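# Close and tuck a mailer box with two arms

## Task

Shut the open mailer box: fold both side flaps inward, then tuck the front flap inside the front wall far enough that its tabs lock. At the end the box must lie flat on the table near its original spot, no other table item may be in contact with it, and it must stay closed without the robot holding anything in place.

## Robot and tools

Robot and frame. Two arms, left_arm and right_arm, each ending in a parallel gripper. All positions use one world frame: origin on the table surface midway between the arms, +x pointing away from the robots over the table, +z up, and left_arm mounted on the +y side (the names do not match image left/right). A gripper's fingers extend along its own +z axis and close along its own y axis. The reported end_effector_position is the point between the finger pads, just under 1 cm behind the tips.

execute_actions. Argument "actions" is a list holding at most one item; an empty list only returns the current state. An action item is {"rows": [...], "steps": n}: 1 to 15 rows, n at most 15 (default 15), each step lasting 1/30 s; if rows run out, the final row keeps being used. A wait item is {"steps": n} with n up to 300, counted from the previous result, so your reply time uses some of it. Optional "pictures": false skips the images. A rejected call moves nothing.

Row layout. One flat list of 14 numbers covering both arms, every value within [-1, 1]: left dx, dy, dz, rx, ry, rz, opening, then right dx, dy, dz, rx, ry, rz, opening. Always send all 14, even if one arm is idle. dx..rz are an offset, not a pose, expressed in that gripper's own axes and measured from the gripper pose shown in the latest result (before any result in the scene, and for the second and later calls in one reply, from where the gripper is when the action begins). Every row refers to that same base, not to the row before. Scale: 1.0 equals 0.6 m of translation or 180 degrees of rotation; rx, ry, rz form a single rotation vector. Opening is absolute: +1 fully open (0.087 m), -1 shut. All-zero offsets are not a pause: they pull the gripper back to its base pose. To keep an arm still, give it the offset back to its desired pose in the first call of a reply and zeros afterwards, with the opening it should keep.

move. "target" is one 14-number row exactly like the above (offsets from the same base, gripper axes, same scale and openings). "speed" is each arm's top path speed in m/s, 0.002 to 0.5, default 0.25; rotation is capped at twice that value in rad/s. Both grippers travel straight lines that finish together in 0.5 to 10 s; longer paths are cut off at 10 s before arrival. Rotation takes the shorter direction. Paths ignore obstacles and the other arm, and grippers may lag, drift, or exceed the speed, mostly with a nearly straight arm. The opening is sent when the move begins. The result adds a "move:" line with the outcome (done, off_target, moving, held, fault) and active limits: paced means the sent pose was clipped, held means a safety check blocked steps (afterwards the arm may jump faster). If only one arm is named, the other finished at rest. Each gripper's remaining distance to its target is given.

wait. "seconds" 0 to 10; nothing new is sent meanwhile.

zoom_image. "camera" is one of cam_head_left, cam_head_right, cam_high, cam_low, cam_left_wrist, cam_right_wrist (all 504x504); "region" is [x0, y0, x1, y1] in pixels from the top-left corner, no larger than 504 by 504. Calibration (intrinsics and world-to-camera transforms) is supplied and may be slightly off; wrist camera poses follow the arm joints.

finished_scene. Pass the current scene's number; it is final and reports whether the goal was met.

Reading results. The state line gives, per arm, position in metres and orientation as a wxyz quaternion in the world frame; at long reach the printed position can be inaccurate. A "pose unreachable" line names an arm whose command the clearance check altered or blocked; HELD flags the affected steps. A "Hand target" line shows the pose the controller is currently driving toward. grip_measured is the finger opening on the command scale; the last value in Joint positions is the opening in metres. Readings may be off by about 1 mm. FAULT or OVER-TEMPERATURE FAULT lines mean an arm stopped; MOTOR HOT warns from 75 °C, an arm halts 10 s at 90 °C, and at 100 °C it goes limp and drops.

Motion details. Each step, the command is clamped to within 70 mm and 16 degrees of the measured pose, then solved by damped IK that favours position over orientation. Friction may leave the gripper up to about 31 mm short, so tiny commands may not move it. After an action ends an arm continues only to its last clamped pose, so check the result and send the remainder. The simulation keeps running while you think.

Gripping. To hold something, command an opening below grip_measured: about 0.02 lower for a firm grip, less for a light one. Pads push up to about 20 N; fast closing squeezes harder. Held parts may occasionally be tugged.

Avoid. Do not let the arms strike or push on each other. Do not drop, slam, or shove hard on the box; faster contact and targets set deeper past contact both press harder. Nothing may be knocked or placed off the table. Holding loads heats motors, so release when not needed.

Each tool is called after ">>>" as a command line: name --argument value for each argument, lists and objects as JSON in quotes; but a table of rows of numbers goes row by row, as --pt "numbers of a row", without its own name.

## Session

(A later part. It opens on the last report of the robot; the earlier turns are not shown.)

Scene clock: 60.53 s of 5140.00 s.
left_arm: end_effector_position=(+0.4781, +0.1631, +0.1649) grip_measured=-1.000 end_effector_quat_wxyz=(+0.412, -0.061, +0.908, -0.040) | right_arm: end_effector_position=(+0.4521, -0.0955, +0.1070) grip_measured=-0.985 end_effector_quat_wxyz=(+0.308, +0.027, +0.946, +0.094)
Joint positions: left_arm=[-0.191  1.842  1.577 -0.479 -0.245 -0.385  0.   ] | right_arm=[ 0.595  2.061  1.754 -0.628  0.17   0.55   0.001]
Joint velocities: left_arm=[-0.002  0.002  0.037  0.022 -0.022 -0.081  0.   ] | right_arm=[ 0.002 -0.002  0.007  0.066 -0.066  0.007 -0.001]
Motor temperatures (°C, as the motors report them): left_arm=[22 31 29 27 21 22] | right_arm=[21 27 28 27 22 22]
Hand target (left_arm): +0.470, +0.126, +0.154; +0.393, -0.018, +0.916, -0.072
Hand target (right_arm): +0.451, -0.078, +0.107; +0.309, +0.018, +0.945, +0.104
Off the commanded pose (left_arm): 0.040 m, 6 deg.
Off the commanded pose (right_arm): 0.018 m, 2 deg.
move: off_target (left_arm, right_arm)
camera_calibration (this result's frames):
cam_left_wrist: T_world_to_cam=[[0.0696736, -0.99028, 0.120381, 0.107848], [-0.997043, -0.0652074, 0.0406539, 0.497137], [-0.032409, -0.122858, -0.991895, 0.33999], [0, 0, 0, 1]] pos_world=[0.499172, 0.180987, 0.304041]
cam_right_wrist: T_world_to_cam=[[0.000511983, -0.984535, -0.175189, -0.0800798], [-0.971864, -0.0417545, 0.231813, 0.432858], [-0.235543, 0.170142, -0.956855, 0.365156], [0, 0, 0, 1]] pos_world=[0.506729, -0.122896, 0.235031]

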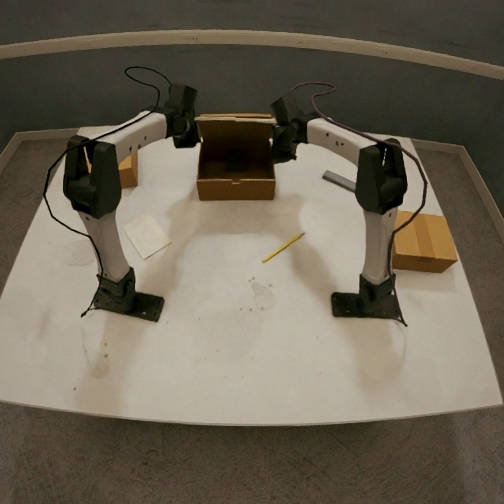

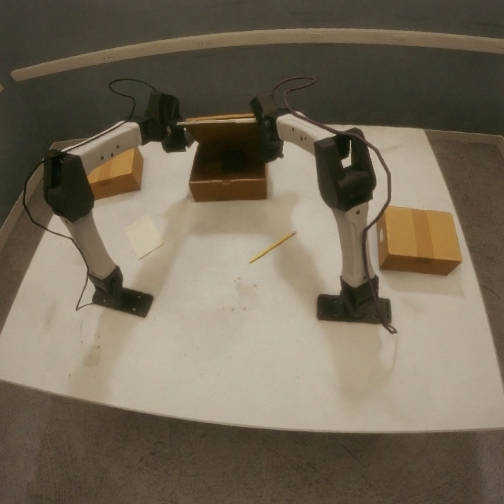

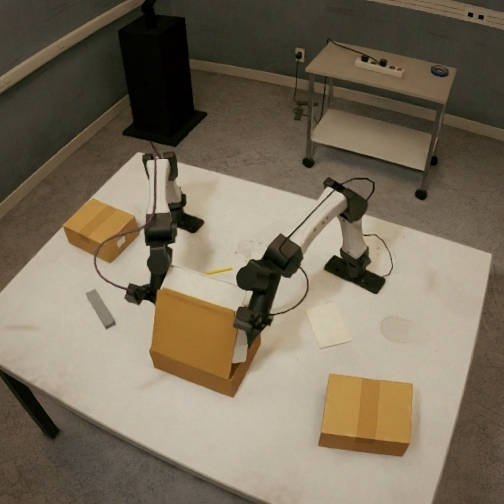

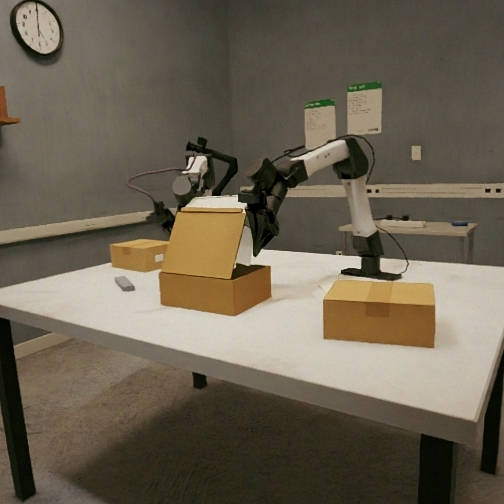

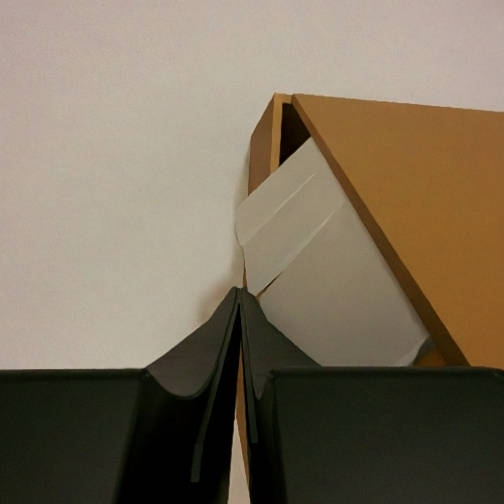

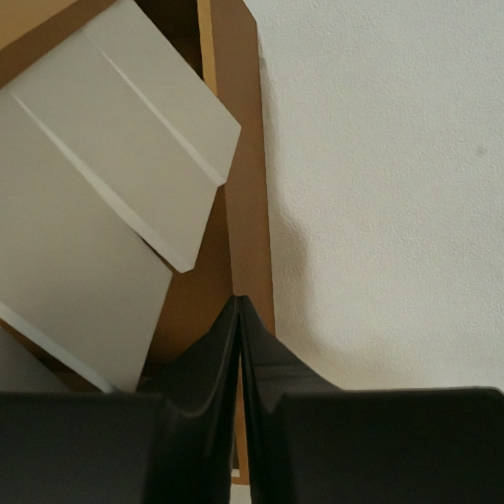

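>>> move --target '[0,0.13,0,0,0,0,-1, -0.03,-0.15,-0.03,0,0,0,-1]' --speed 0.12

>>> move --target '[0,0,0,0.25,0,0,-1, 0,0,0,-0.25,0,0,-1]'

Scene clock: 64.60 s of 5140.00 s.
left_arm: end_effector_position=(+0.4751, +0.2389, +0.1615) grip_measured=-1.000 end_effector_quat_wxyz=(+0.418, -0.063, +0.906, -0.038) | right_arm: end_effector_position=(+0.4548, -0.1891, +0.1050) grip_measured=-0.985 end_effector_quat_wxyz=(+0.295, +0.033, +0.951, +0.087)
Joint positions: left_arm=[-0.007  1.743  1.429 -0.397 -0.117 -0.26   0.   ] | right_arm=[ 0.394  1.931  1.572 -0.589  0.057  0.4    0.001]
Joint velocities: left_arm=[ 0.007 -0.007 -0.022  0.125  0.066  0.007  0.   ] | right_arm=[-0.027 -0.007 -0.012  0.051  0.022 -0.095  0.   ]
Motor temperatures (°C, as the motors report them): left_arm=[22 31 29 27 21 22] | right_arm=[21 28 28 27 22 22]
Hand target (left_arm): +0.471, +0.241, +0.156; +0.413, -0.060, +0.908, -0.038
Hand target (right_arm): +0.455, -0.188, +0.113; +0.308, +0.027, +0.946, +0.095
Off the commanded pose (left_arm): 0.007 m, 1 deg.
Off the commanded pose (right_arm): 0.009 m, 2 deg.
move: done
camera_calibration (this result's frames):
cam_left_wrist: T_world_to_cam=[[0.0747638, -0.990198, 0.117975, 0.181506], [-0.997012, -0.0719179, 0.0282046, 0.502788], [-0.0194436, -0.119731, -0.992616, 0.339023], [0, 0, 0, 1]] pos_world=[0.494308, 0.256478, 0.300926]
cam_right_wrist: T_world_to_cam=[[-0.0186666, -0.98622, -0.164384, -0.165339], [-0.965141, -0.0251558, 0.260518, 0.429133], [-0.261064, 0.163517, -0.951372, 0.389565], [0, 0, 0, 1]] pos_world=[0.512789, -0.215966, 0.231645]

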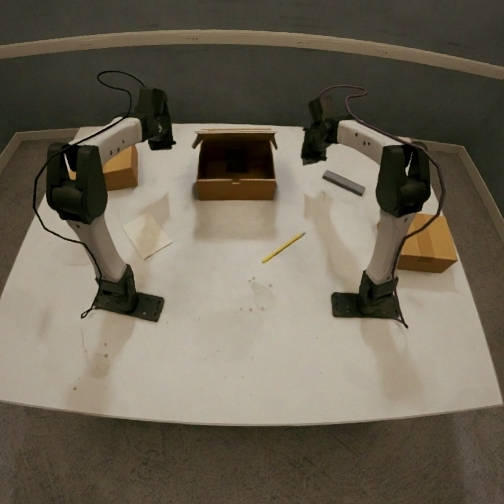

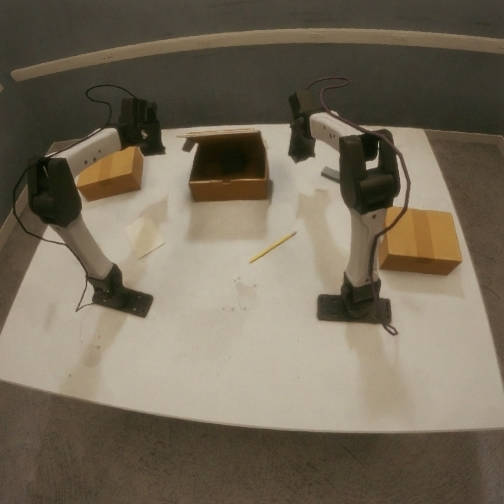

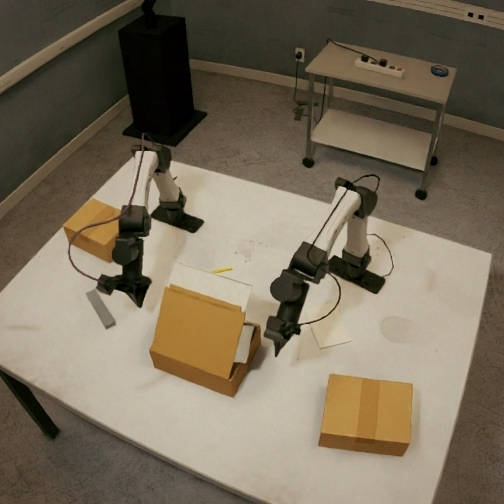

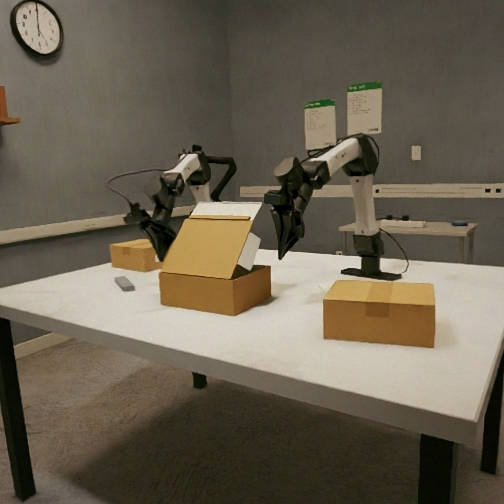

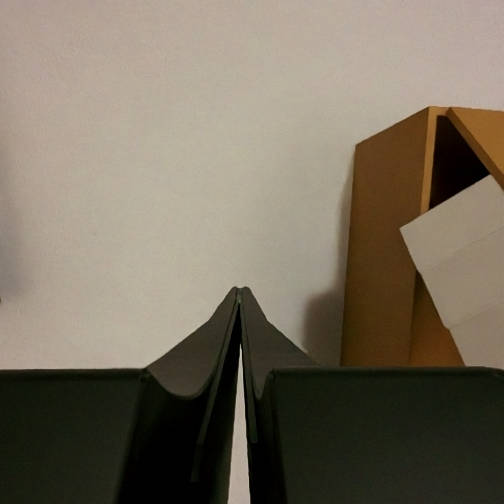

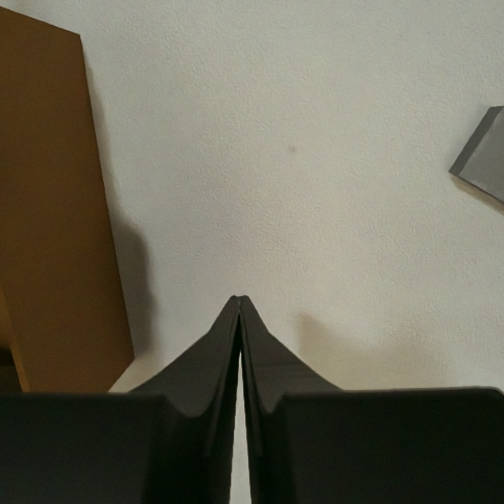

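Scene clock: 66.83 s of 5140.00 s.
left_arm: end_effector_position=(+0.4711, +0.2367, +0.1645) grip_measured=-1.000 end_effector_quat_wxyz=(+0.414, +0.104, +0.822, -0.377) | right_arm: end_effector_position=(+0.4554, -0.1869, +0.1124) grip_measured=-0.985 end_effector_quat_wxyz=(+0.290, -0.081, +0.845, +0.441)
Joint positions: left_arm=[ 0.305  1.841  1.351 -0.149  0.897 -0.087  0.   ] | right_arm=[ 0.111  1.964  1.345 -0.135 -0.869  0.271  0.001]
Joint velocities: left_arm=[ 0.002 -0.002 -0.007 -0.007 -0.051 -0.037  0.   ] | right_arm=[ 0.007 -0.007  0.007 -0.022 -0.022 -0.022 -0.001]
Motor temperatures (°C, as the motors report them): left_arm=[22 32 29 28 21 22] | right_arm=[21 28 28 27 22 22]
Hand target (left_arm): +0.475, +0.240, +0.161; +0.416, +0.104, +0.821, -0.377
Hand target (right_arm): +0.455, -0.188, +0.106; +0.289, -0.082, +0.844, +0.444
Off the commanded pose (left_arm): 0.006 m, 1 deg.
Off the commanded pose (right_arm): 0.008 m, 1 deg.
move: done
camera_calibration (this result's frames):
cam_left_wrist: T_world_to_cam=[[-0.490326, -0.692008, 0.529816, 0.307102], [-0.864414, 0.463715, -0.194313, 0.345856], [-0.111218, -0.553257, -0.825553, 0.460073], [0, 0, 0, 1]] pos_world=[0.500711, 0.306677, 0.284311]
cam_right_wrist: T_world_to_cam=[[0.389841, -0.613647, -0.686631, -0.219606], [-0.853647, -0.520487, -0.0195028, 0.315922], [-0.345415, 0.593743, -0.726745, 0.490032], [0, 0, 0, 1]] pos_world=[0.524562, -0.26128, 0.211501]

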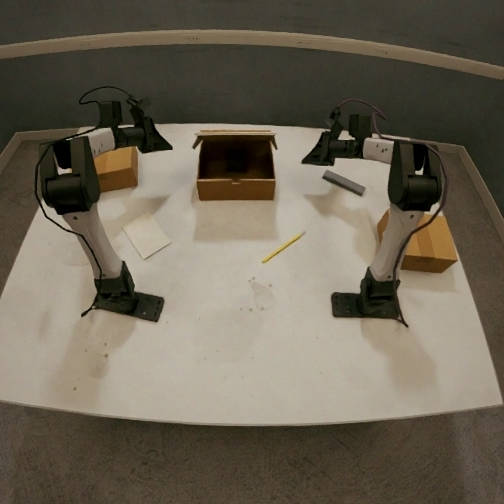

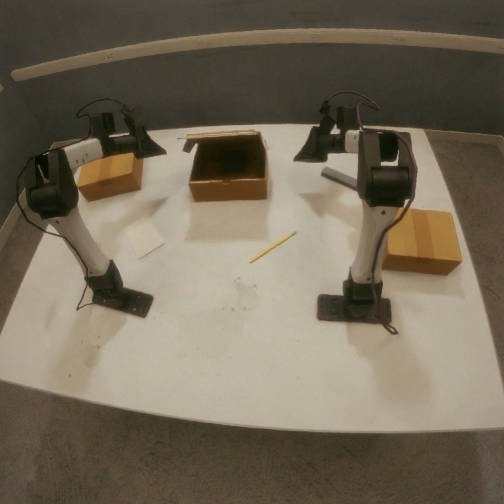

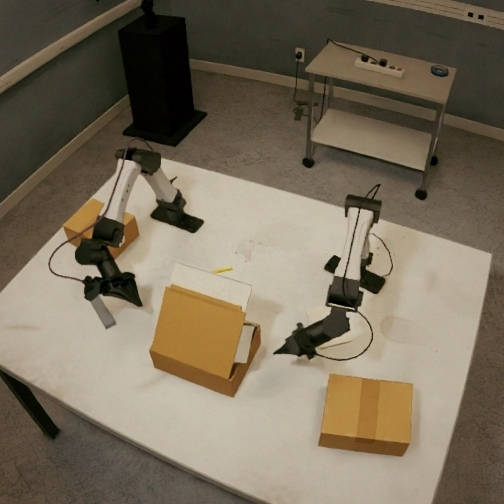

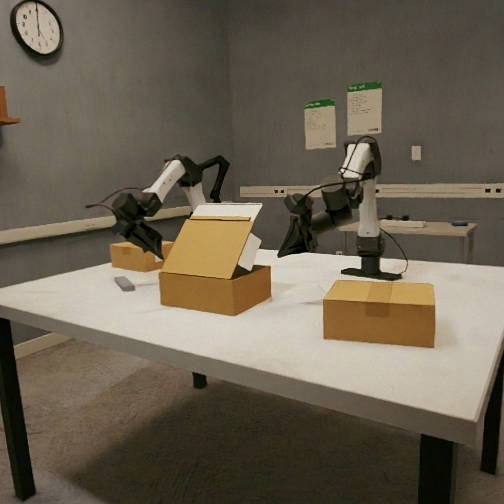

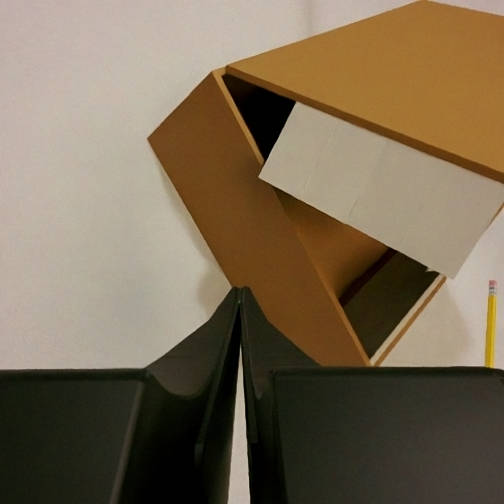

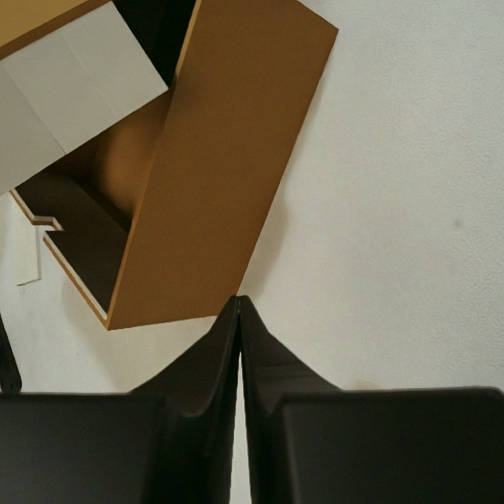

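>>> move --target '[0.005,-0.005,0.065,0,0,0,-1, -0.081,0.044,0.021,0,0,0,-1]' --speed 0.12

>>> move --target '[0.026,-0.127,0.129,0,0,0,-1, 0.021,0.105,0.139,0,0,0,-1]' --speed 0.08

Scene clock: 73.23 s of 5140.00 s.
left_arm: end_effector_position=(+0.4851, +0.2086, +0.1487) grip_measured=-1.000 end_effector_quat_wxyz=(+0.411, +0.103, +0.822, -0.379) | right_arm: end_effector_position=(+0.4873, -0.1703, +0.1513) grip_measured=-0.985 end_effector_quat_wxyz=(+0.293, -0.084, +0.844, +0.442)
Joint positions: left_arm=[ 0.233  1.898  1.351 -0.05   0.842 -0.152  0.   ] | right_arm=[ 0.144  2.039  1.606 -0.291 -0.847  0.301  0.001]
Joint velocities: left_arm=[-0.007  0.002  0.007  0.037 -0.007  0.022  0.   ] | right_arm=[ 0.002 -0.002 -0.002  0.051 -0.022 -0.066  0.001]
Motor temperatures (°C, as the motors report them): left_arm=[22 32 30 28 21 22] | right_arm=[21 29 28 27 22 22]
Hand target (left_arm): +0.491, +0.207, +0.149; +0.414, +0.104, +0.821, -0.378
Hand target (right_arm): +0.490, -0.167, +0.153; +0.290, -0.081, +0.845, +0.441
Off the commanded pose (left_arm): 0.006 m, 0 deg.
Off the commanded pose (right_arm): 0.005 m, 0 deg.
After step 90, 2.27 s passed at rest.
move: done
camera_calibration (this result's frames):
cam_left_wrist: T_world_to_cam=[[-0.489003, -0.688991, 0.534947, 0.300832], [-0.864205, 0.465937, -0.189874, 0.366749], [-0.118431, -0.555153, -0.823274, 0.436581], [0, 0, 0, 1]] pos_world=[0.515759, 0.278758, 0.268132]
cam_right_wrist: T_world_to_cam=[[0.396793, -0.612273, -0.683869, -0.198689], [-0.852093, -0.522724, -0.0264004, 0.352428], [-0.341311, 0.593195, -0.729127, 0.517728], [0, 0, 0, 1]] pos_world=[0.555846, -0.244543, 0.250917]

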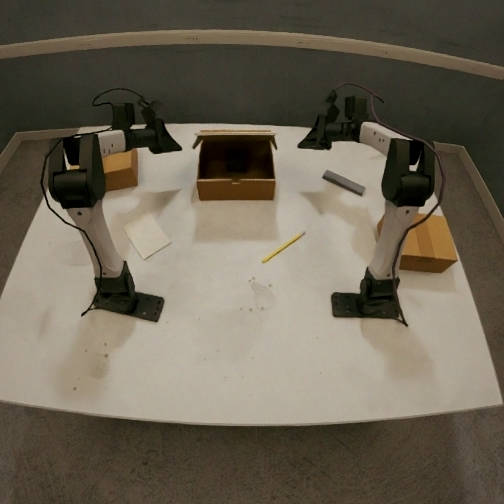

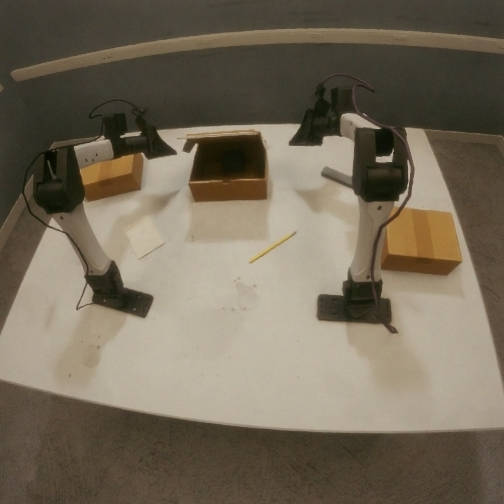

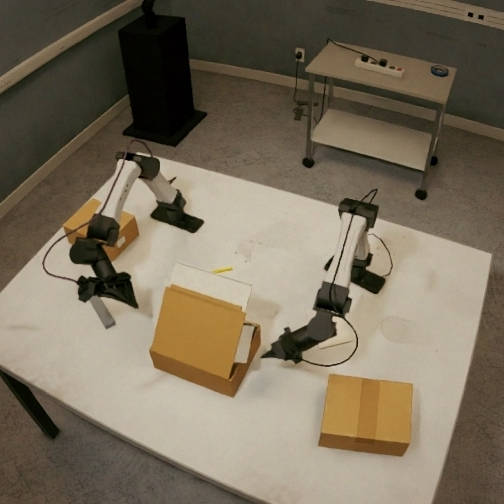

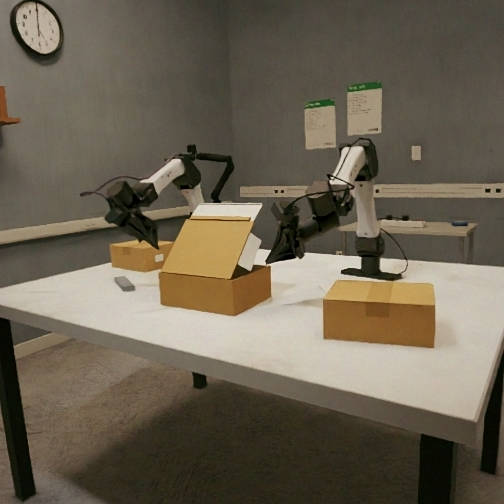

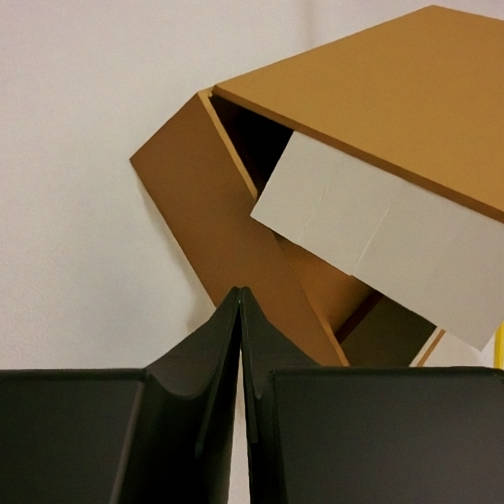

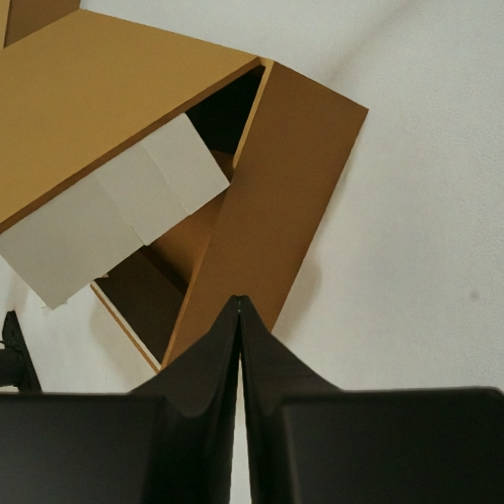

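Scene clock: 75.03 s of 5140.00 s.
left_arm: end_effector_position=(+0.4853, +0.1033, +0.1594) grip_measured=-1.000 end_effector_quat_wxyz=(+0.418, +0.103, +0.819, -0.380) | right_arm: end_effector_position=(+0.4799, -0.0726, +0.1452) grip_measured=-0.985 end_effector_quat_wxyz=(+0.279, -0.082, +0.851, +0.437)
Joint positions: left_arm=[-0.024  1.898  1.351  0.087  0.619 -0.333  0.   ] | right_arm=[ 0.361  2.094  1.658 -0.198 -0.676  0.476  0.001]
Joint velocities: left_arm=[-0.012  0.002 -0.007 -0.007  0.022  0.007  0.   ] | right_arm=[-0.017 -0.002 -0.002  0.037  0.007 -0.022 -0.   ]
Motor temperatures (°C, as the motors report them): left_arm=[22 32 30 28 21 22] | right_arm=[21 29 28 27 22 22]
Hand target (left_arm): +0.486, +0.098, +0.150; +0.410, +0.102, +0.822, -0.382
Hand target (right_arm): +0.488, -0.066, +0.152; +0.293, -0.085, +0.844, +0.441
Off the commanded pose (left_arm): 0.011 m, 1 deg.
Off the commanded pose (right_arm): 0.012 m, 2 deg.
move: off_target (left_arm, right_arm)
camera_calibration (this result's frames):
cam_left_wrist: T_world_to_cam=[[-0.494194, -0.687425, 0.532184, 0.225449], [-0.862995, 0.46181, -0.204869, 0.420209], [-0.104936, -0.560517, -0.821468, 0.380625], [0, 0, 0, 1]] pos_world=[0.513996, 0.174269, 0.278778]
cam_right_wrist: T_world_to_cam=[[0.379741, -0.620874, -0.685794, -0.13224], [-0.849879, -0.526939, 0.00645798, 0.390953], [-0.365381, 0.580389, -0.727767, 0.463198], [0, 0, 0, 1]] pos_world=[0.551723, -0.144931, 0.243886]

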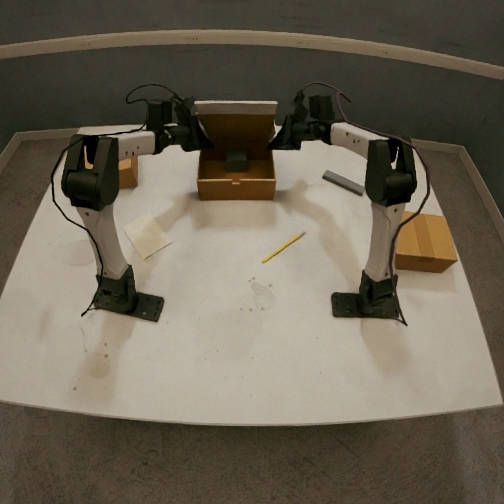

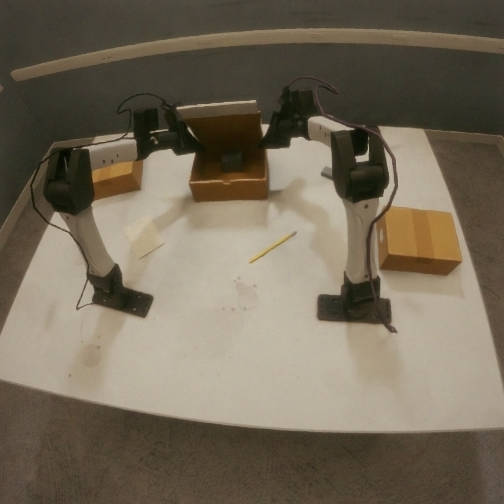

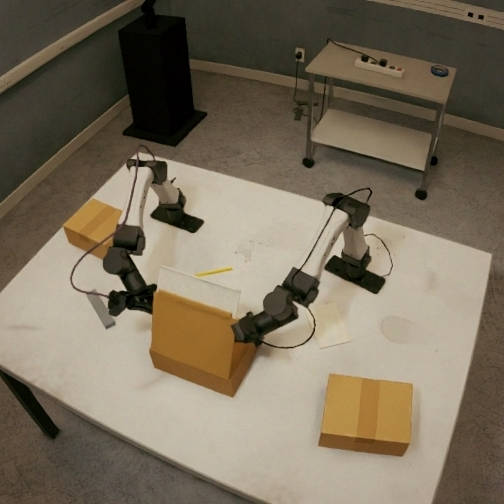

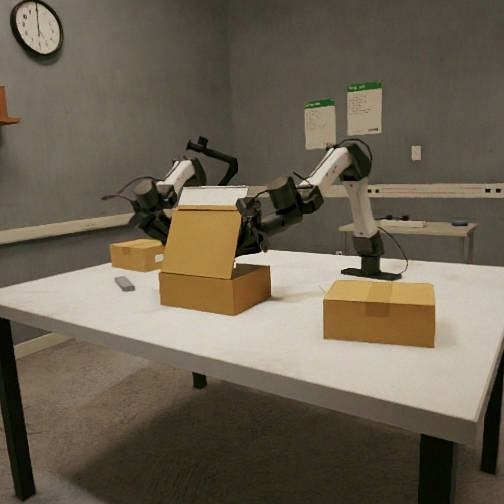

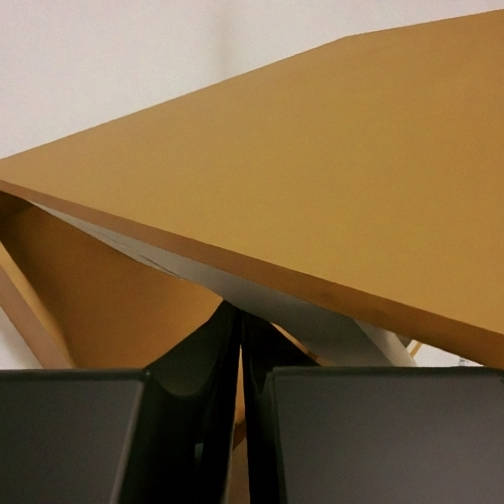

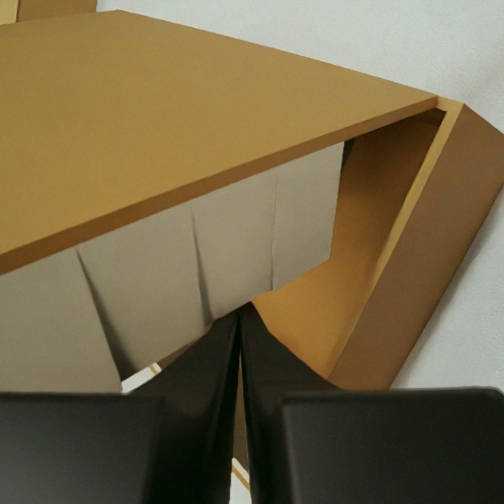

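Lid got pushed up, but flaps folded further. Retract and look.

>>> move --target '[-0.026,0.127,-0.129,0,0,0,-1, -0.021,-0.105,-0.139,0,0,0,-1]' --speed 0.1

>>> zoom_image --camera "cam_head_left" --region '[170, 100, 310, 210]'

Scene clock: 78.47 s of 5140.00 s.
left_arm: end_effector_position=(+0.4878, +0.2124, +0.1606) grip_measured=-1.000 end_effector_quat_wxyz=(+0.429, +0.108, +0.815, -0.375) | right_arm: end_effector_position=(+0.4864, -0.1765, +0.1385) grip_measured=-0.985 end_effector_quat_wxyz=(+0.278, -0.075, +0.853, +0.436)
Joint positions: left_arm=[ 0.241  1.878  1.351 -0.028  0.844 -0.153  0.   ] | right_arm=[ 0.133  2.06   1.611 -0.325 -0.842  0.286  0.001]
Joint velocities: left_arm=[ 0.002  0.007 -0.007  0.022  0.022  0.007  0.   ] | right_arm=[-0.012  0.002 -0.012  0.007 -0.066 -0.022  0.   ]
Motor temperatures (°C, as the motors report them): left_arm=[22 33 30 29 21 22] | right_arm=[21 30 28 28 22 22]
Hand target (left_arm): +0.484, +0.213, +0.158; +0.419, +0.105, +0.819, -0.378
Hand target (right_arm): +0.480, -0.177, +0.146; +0.279, -0.081, +0.851, +0.438
Off the commanded pose (left_arm): 0.003 m, 2 deg.
Off the commanded pose (right_arm): 0.010 m, 1 deg.
move: done
camera_calibration (this result's frames):
cam_left_wrist: T_world_to_cam=[[-0.504572, -0.693106, 0.514792, 0.310114], [-0.85949, 0.459708, -0.223484, 0.374009], [-0.0817558, -0.555223, -0.827674, 0.431639], [0, 0, 0, 1]] pos_world=[0.513221, 0.282663, 0.281198]
cam_right_wrist: T_world_to_cam=[[0.366351, -0.625121, -0.68921, -0.19767], [-0.856139, -0.51657, 0.0134521, 0.345681], [-0.364435, 0.585132, -0.724436, 0.520886], [0, 0, 0, 1]] pos_world=[0.558197, -0.249786, 0.236463]

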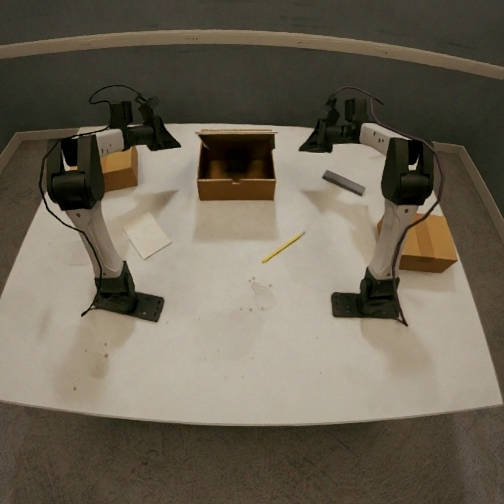

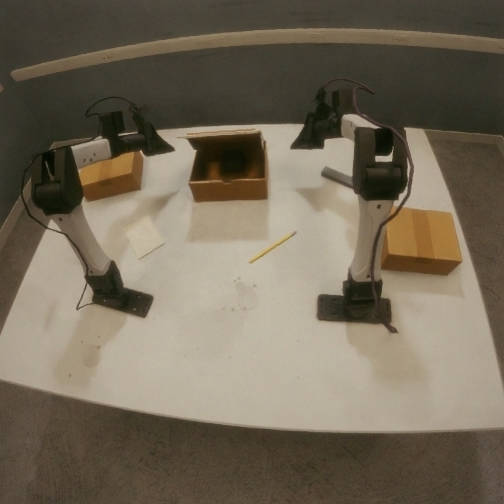

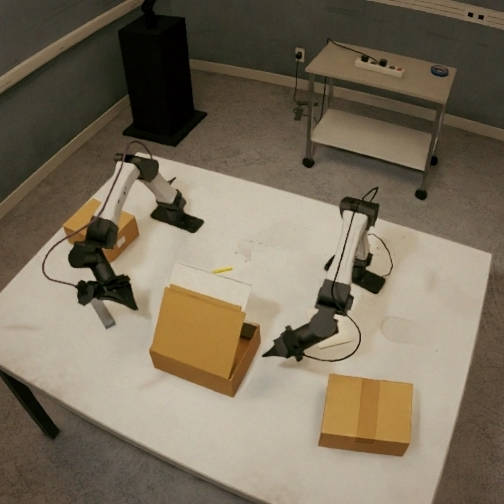

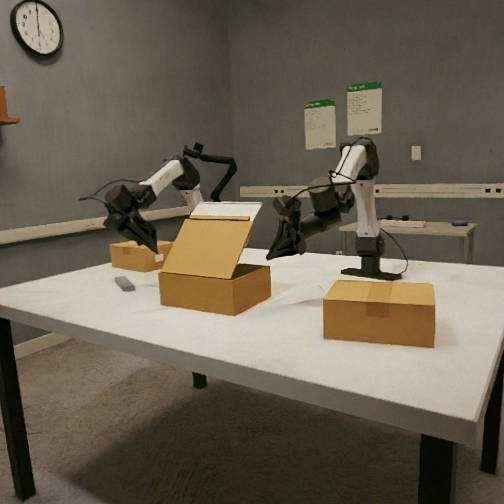

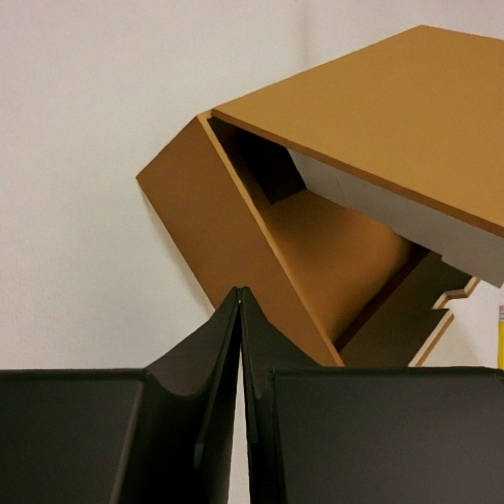

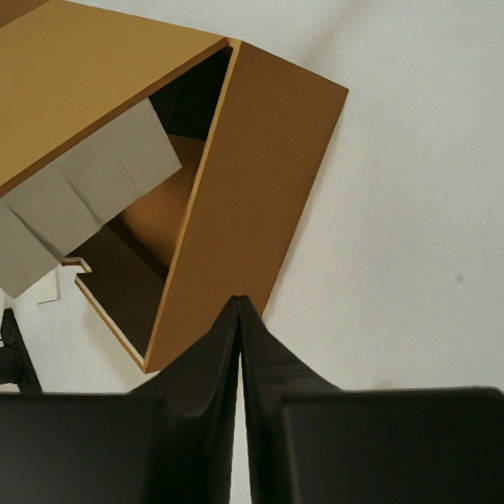

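Region (170, 100, 310, 210) of cam_head_left's 504x504 image, scaled by 3.600, with more detail than that image has; it fills the top 396 rows of this view, and the rest is white.

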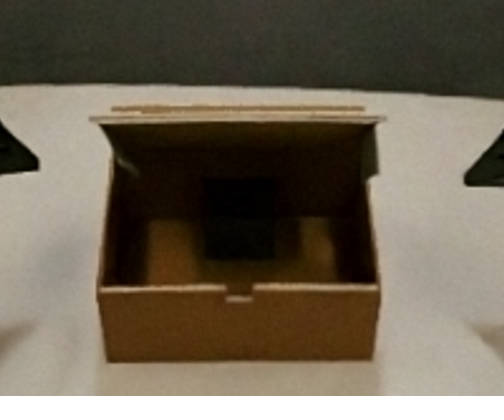

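>>> move --target '[0,0,0,0,0,0,-1, 0.008,0.158,0.163,0,0,0,-1]' --speed 0.08

>>> move --target '[0,0,0,0,0,0,-1, -0.027,-0.135,-0.178,0,0,0,-1]' --speed 0.1

>>> zoom_image --camera "cam_head_left" --region '[170, 100, 310, 210]'

Scene clock: 83.30 s of 5140.00 s.
left_arm: end_effector_position=(+0.4874, +0.2122, +0.1604) grip_measured=-1.000 end_effector_quat_wxyz=(+0.428, +0.108, +0.815, -0.376) | right_arm: end_effector_position=(+0.4831, -0.0478, +0.1503) grip_measured=-0.985 end_effector_quat_wxyz=(+0.269, -0.074, +0.860, +0.428)
Joint positions: left_arm=[ 0.241  1.878  1.351 -0.031  0.845 -0.152  0.   ] | right_arm=[ 0.413  2.144  1.773 -0.273 -0.619  0.514  0.001]
Joint velocities: left_arm=[ 0.007 -0.017  0.012 -0.081 -0.007  0.022  0.   ] | right_arm=[-0.017  0.007 -0.022 -0.051 -0.007  0.007 -0.   ]
Motor temperatures (°C, as the motors report them): left_arm=[22 34 30 29 21 22] | right_arm=[21 31 29 28 22 22]
Hand target (left_arm): +0.488, +0.212, +0.161; +0.428, +0.108, +0.815, -0.375
Hand target (right_arm): +0.489, -0.043, +0.157; +0.278, -0.076, +0.853, +0.434
Off the commanded pose (left_arm): 0.001 m, 0 deg.
Off the commanded pose (right_arm): 0.010 m, 2 deg.
move: done
camera_calibration (this result's frames):
cam_left_wrist: T_world_to_cam=[[-0.50548, -0.692219, 0.515094, 0.310126], [-0.858781, 0.461442, -0.222634, 0.372807], [-0.0835751, -0.55489, -0.827715, 0.432143], [0, 0, 0, 1]] pos_world=[0.513038, 0.282438, 0.280946]
cam_right_wrist: T_world_to_cam=[[0.353649, -0.638683, -0.683386, -0.103267], [-0.855185, -0.516747, 0.0403901, 0.404651], [-0.378934, 0.570138, -0.728939, 0.459898], [0, 0, 0, 1]] pos_world=[0.556843, -0.119057, 0.248323]

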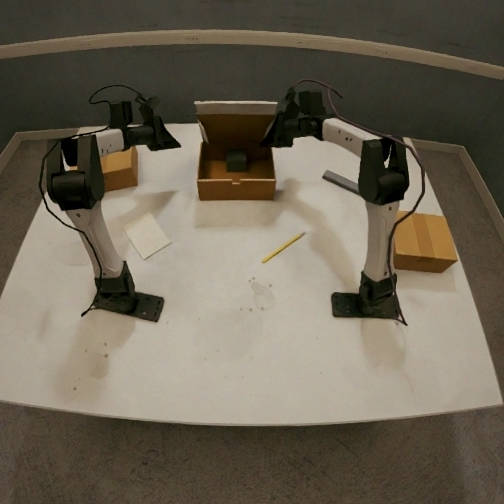

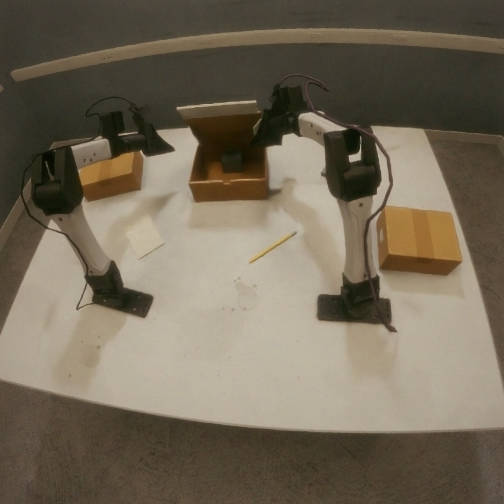

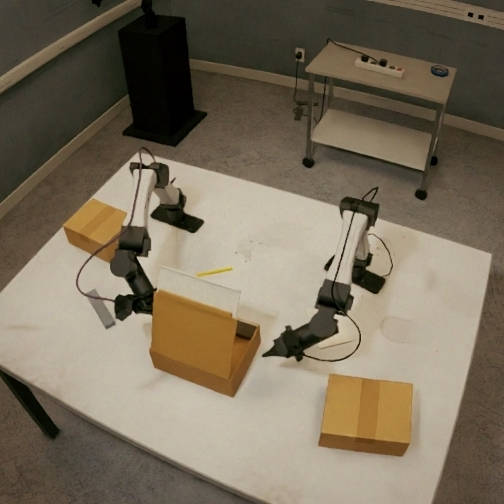

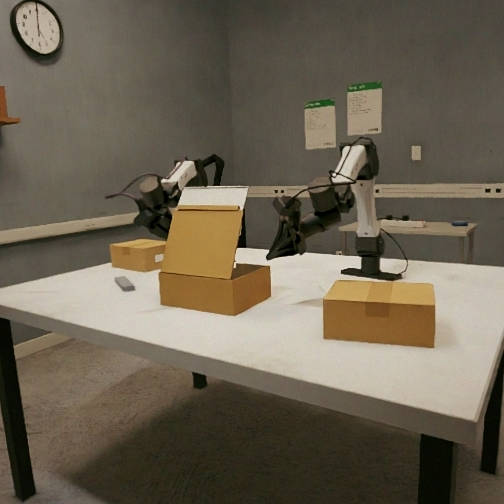

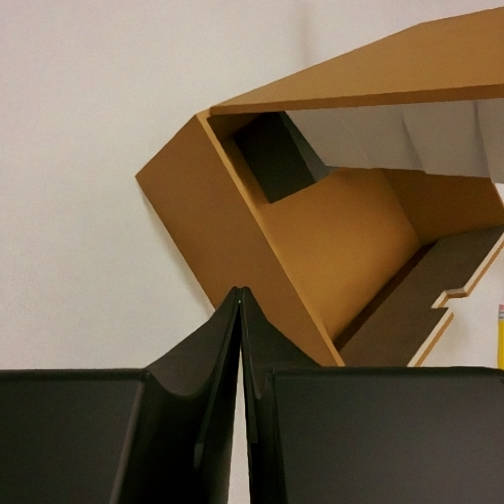

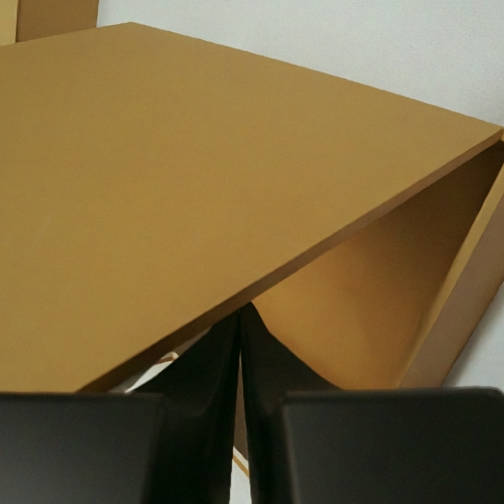

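Scene clock: 85.13 s of 5140.00 s.
left_arm: end_effector_position=(+0.4874, +0.2122, +0.1604) grip_measured=-1.000 end_effector_quat_wxyz=(+0.428, +0.108, +0.815, -0.376) | right_arm: end_effector_position=(+0.4879, -0.1814, +0.1461) grip_measured=-0.985 end_effector_quat_wxyz=(+0.268, -0.066, +0.861, +0.427)
Joint positions: left_arm=[ 0.241  1.878  1.351 -0.031  0.845 -0.152  0.   ] | right_arm=[ 0.127  2.068  1.677 -0.421 -0.826  0.275  0.001]
Joint velocities: left_arm=[ 0.007 -0.007  0.002 -0.051 -0.022 -0.022  0.   ] | right_arm=[-0.007 -0.027 -0.002  0.007 -0.051 -0.022 -0.001]
Motor temperatures (°C, as the motors report them): left_arm=[22 34 30 29 21 22] | right_arm=[21 32 29 28 22 22]
Hand target (left_arm): +0.487, +0.212, +0.160; +0.428, +0.108, +0.815, -0.376
Hand target (right_arm): +0.481, -0.181, +0.154; +0.269, -0.073, +0.859, +0.430
Off the commanded pose (left_arm): 0.000 m, 0 deg.
Off the commanded pose (right_arm): 0.010 m, 1 deg.
move: done
camera_calibration (this result's frames):
cam_left_wrist: T_world_to_cam=[[-0.50548, -0.692219, 0.515094, 0.310126], [-0.858781, 0.461442, -0.222634, 0.372807], [-0.0835751, -0.55489, -0.827715, 0.432143], [0, 0, 0, 1]] pos_world=[0.513038, 0.282438, 0.280946]
cam_right_wrist: T_world_to_cam=[[0.339621, -0.642296, -0.687105, -0.186384], [-0.861217, -0.506028, 0.0473475, 0.343698], [-0.378105, 0.575666, -0.725014, 0.534868], [0, 0, 0, 1]] pos_world=[0.561535, -0.253698, 0.243448]

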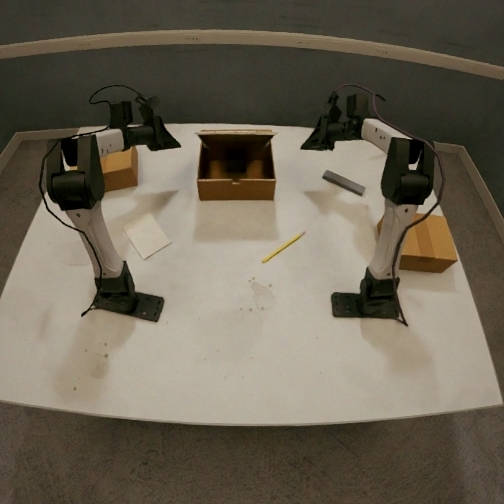

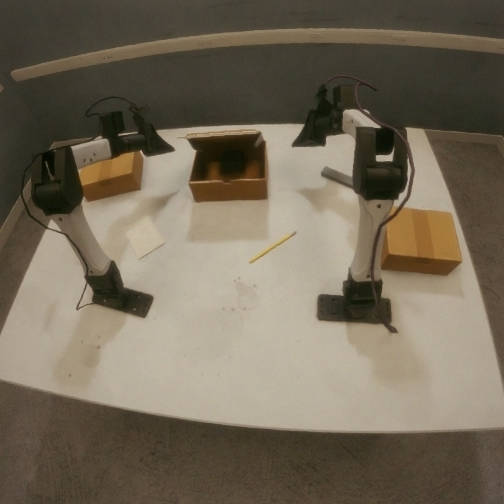

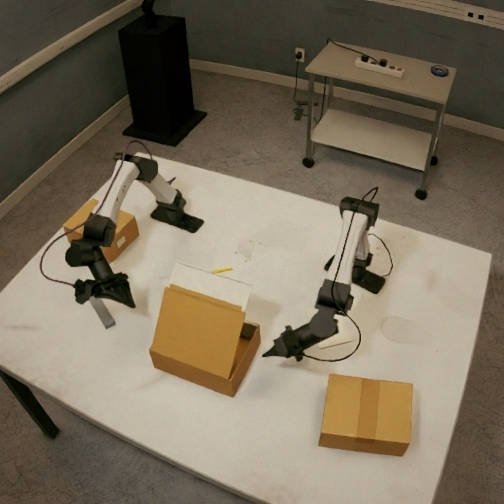

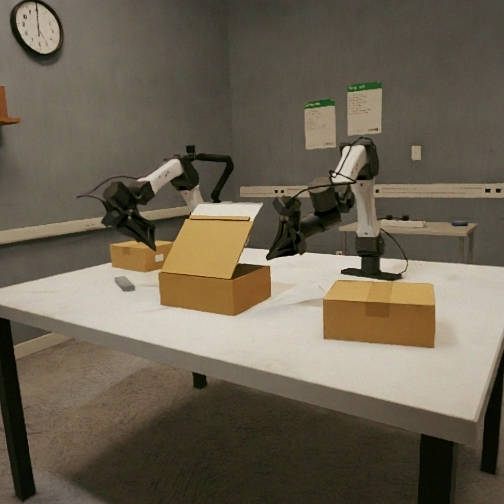

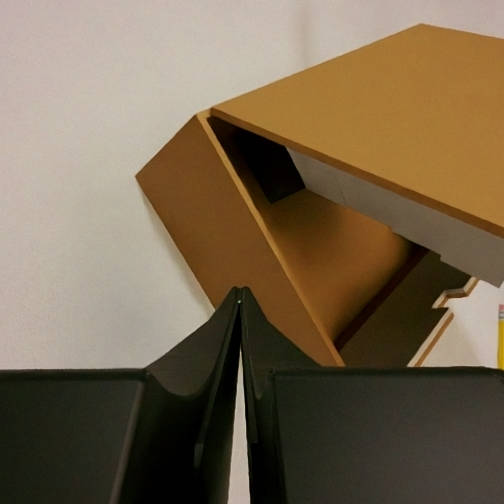

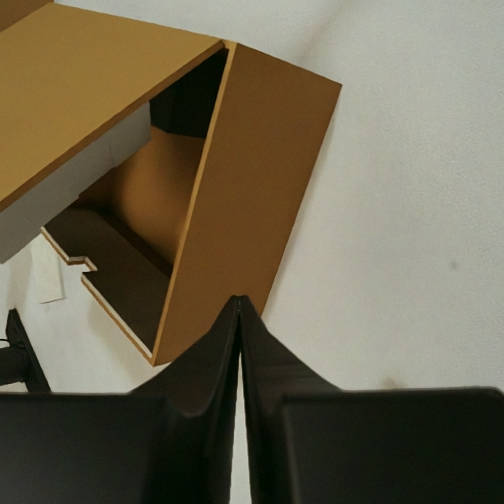

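Region (170, 100, 310, 210) of cam_head_left's 504x504 image, scaled by 3.600, with more detail than that image has; it fills the top 396 rows of this view, and the rest is white.

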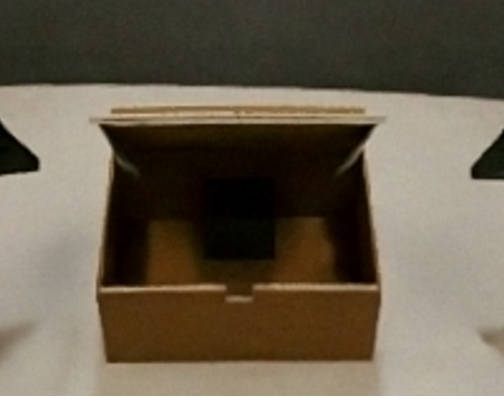

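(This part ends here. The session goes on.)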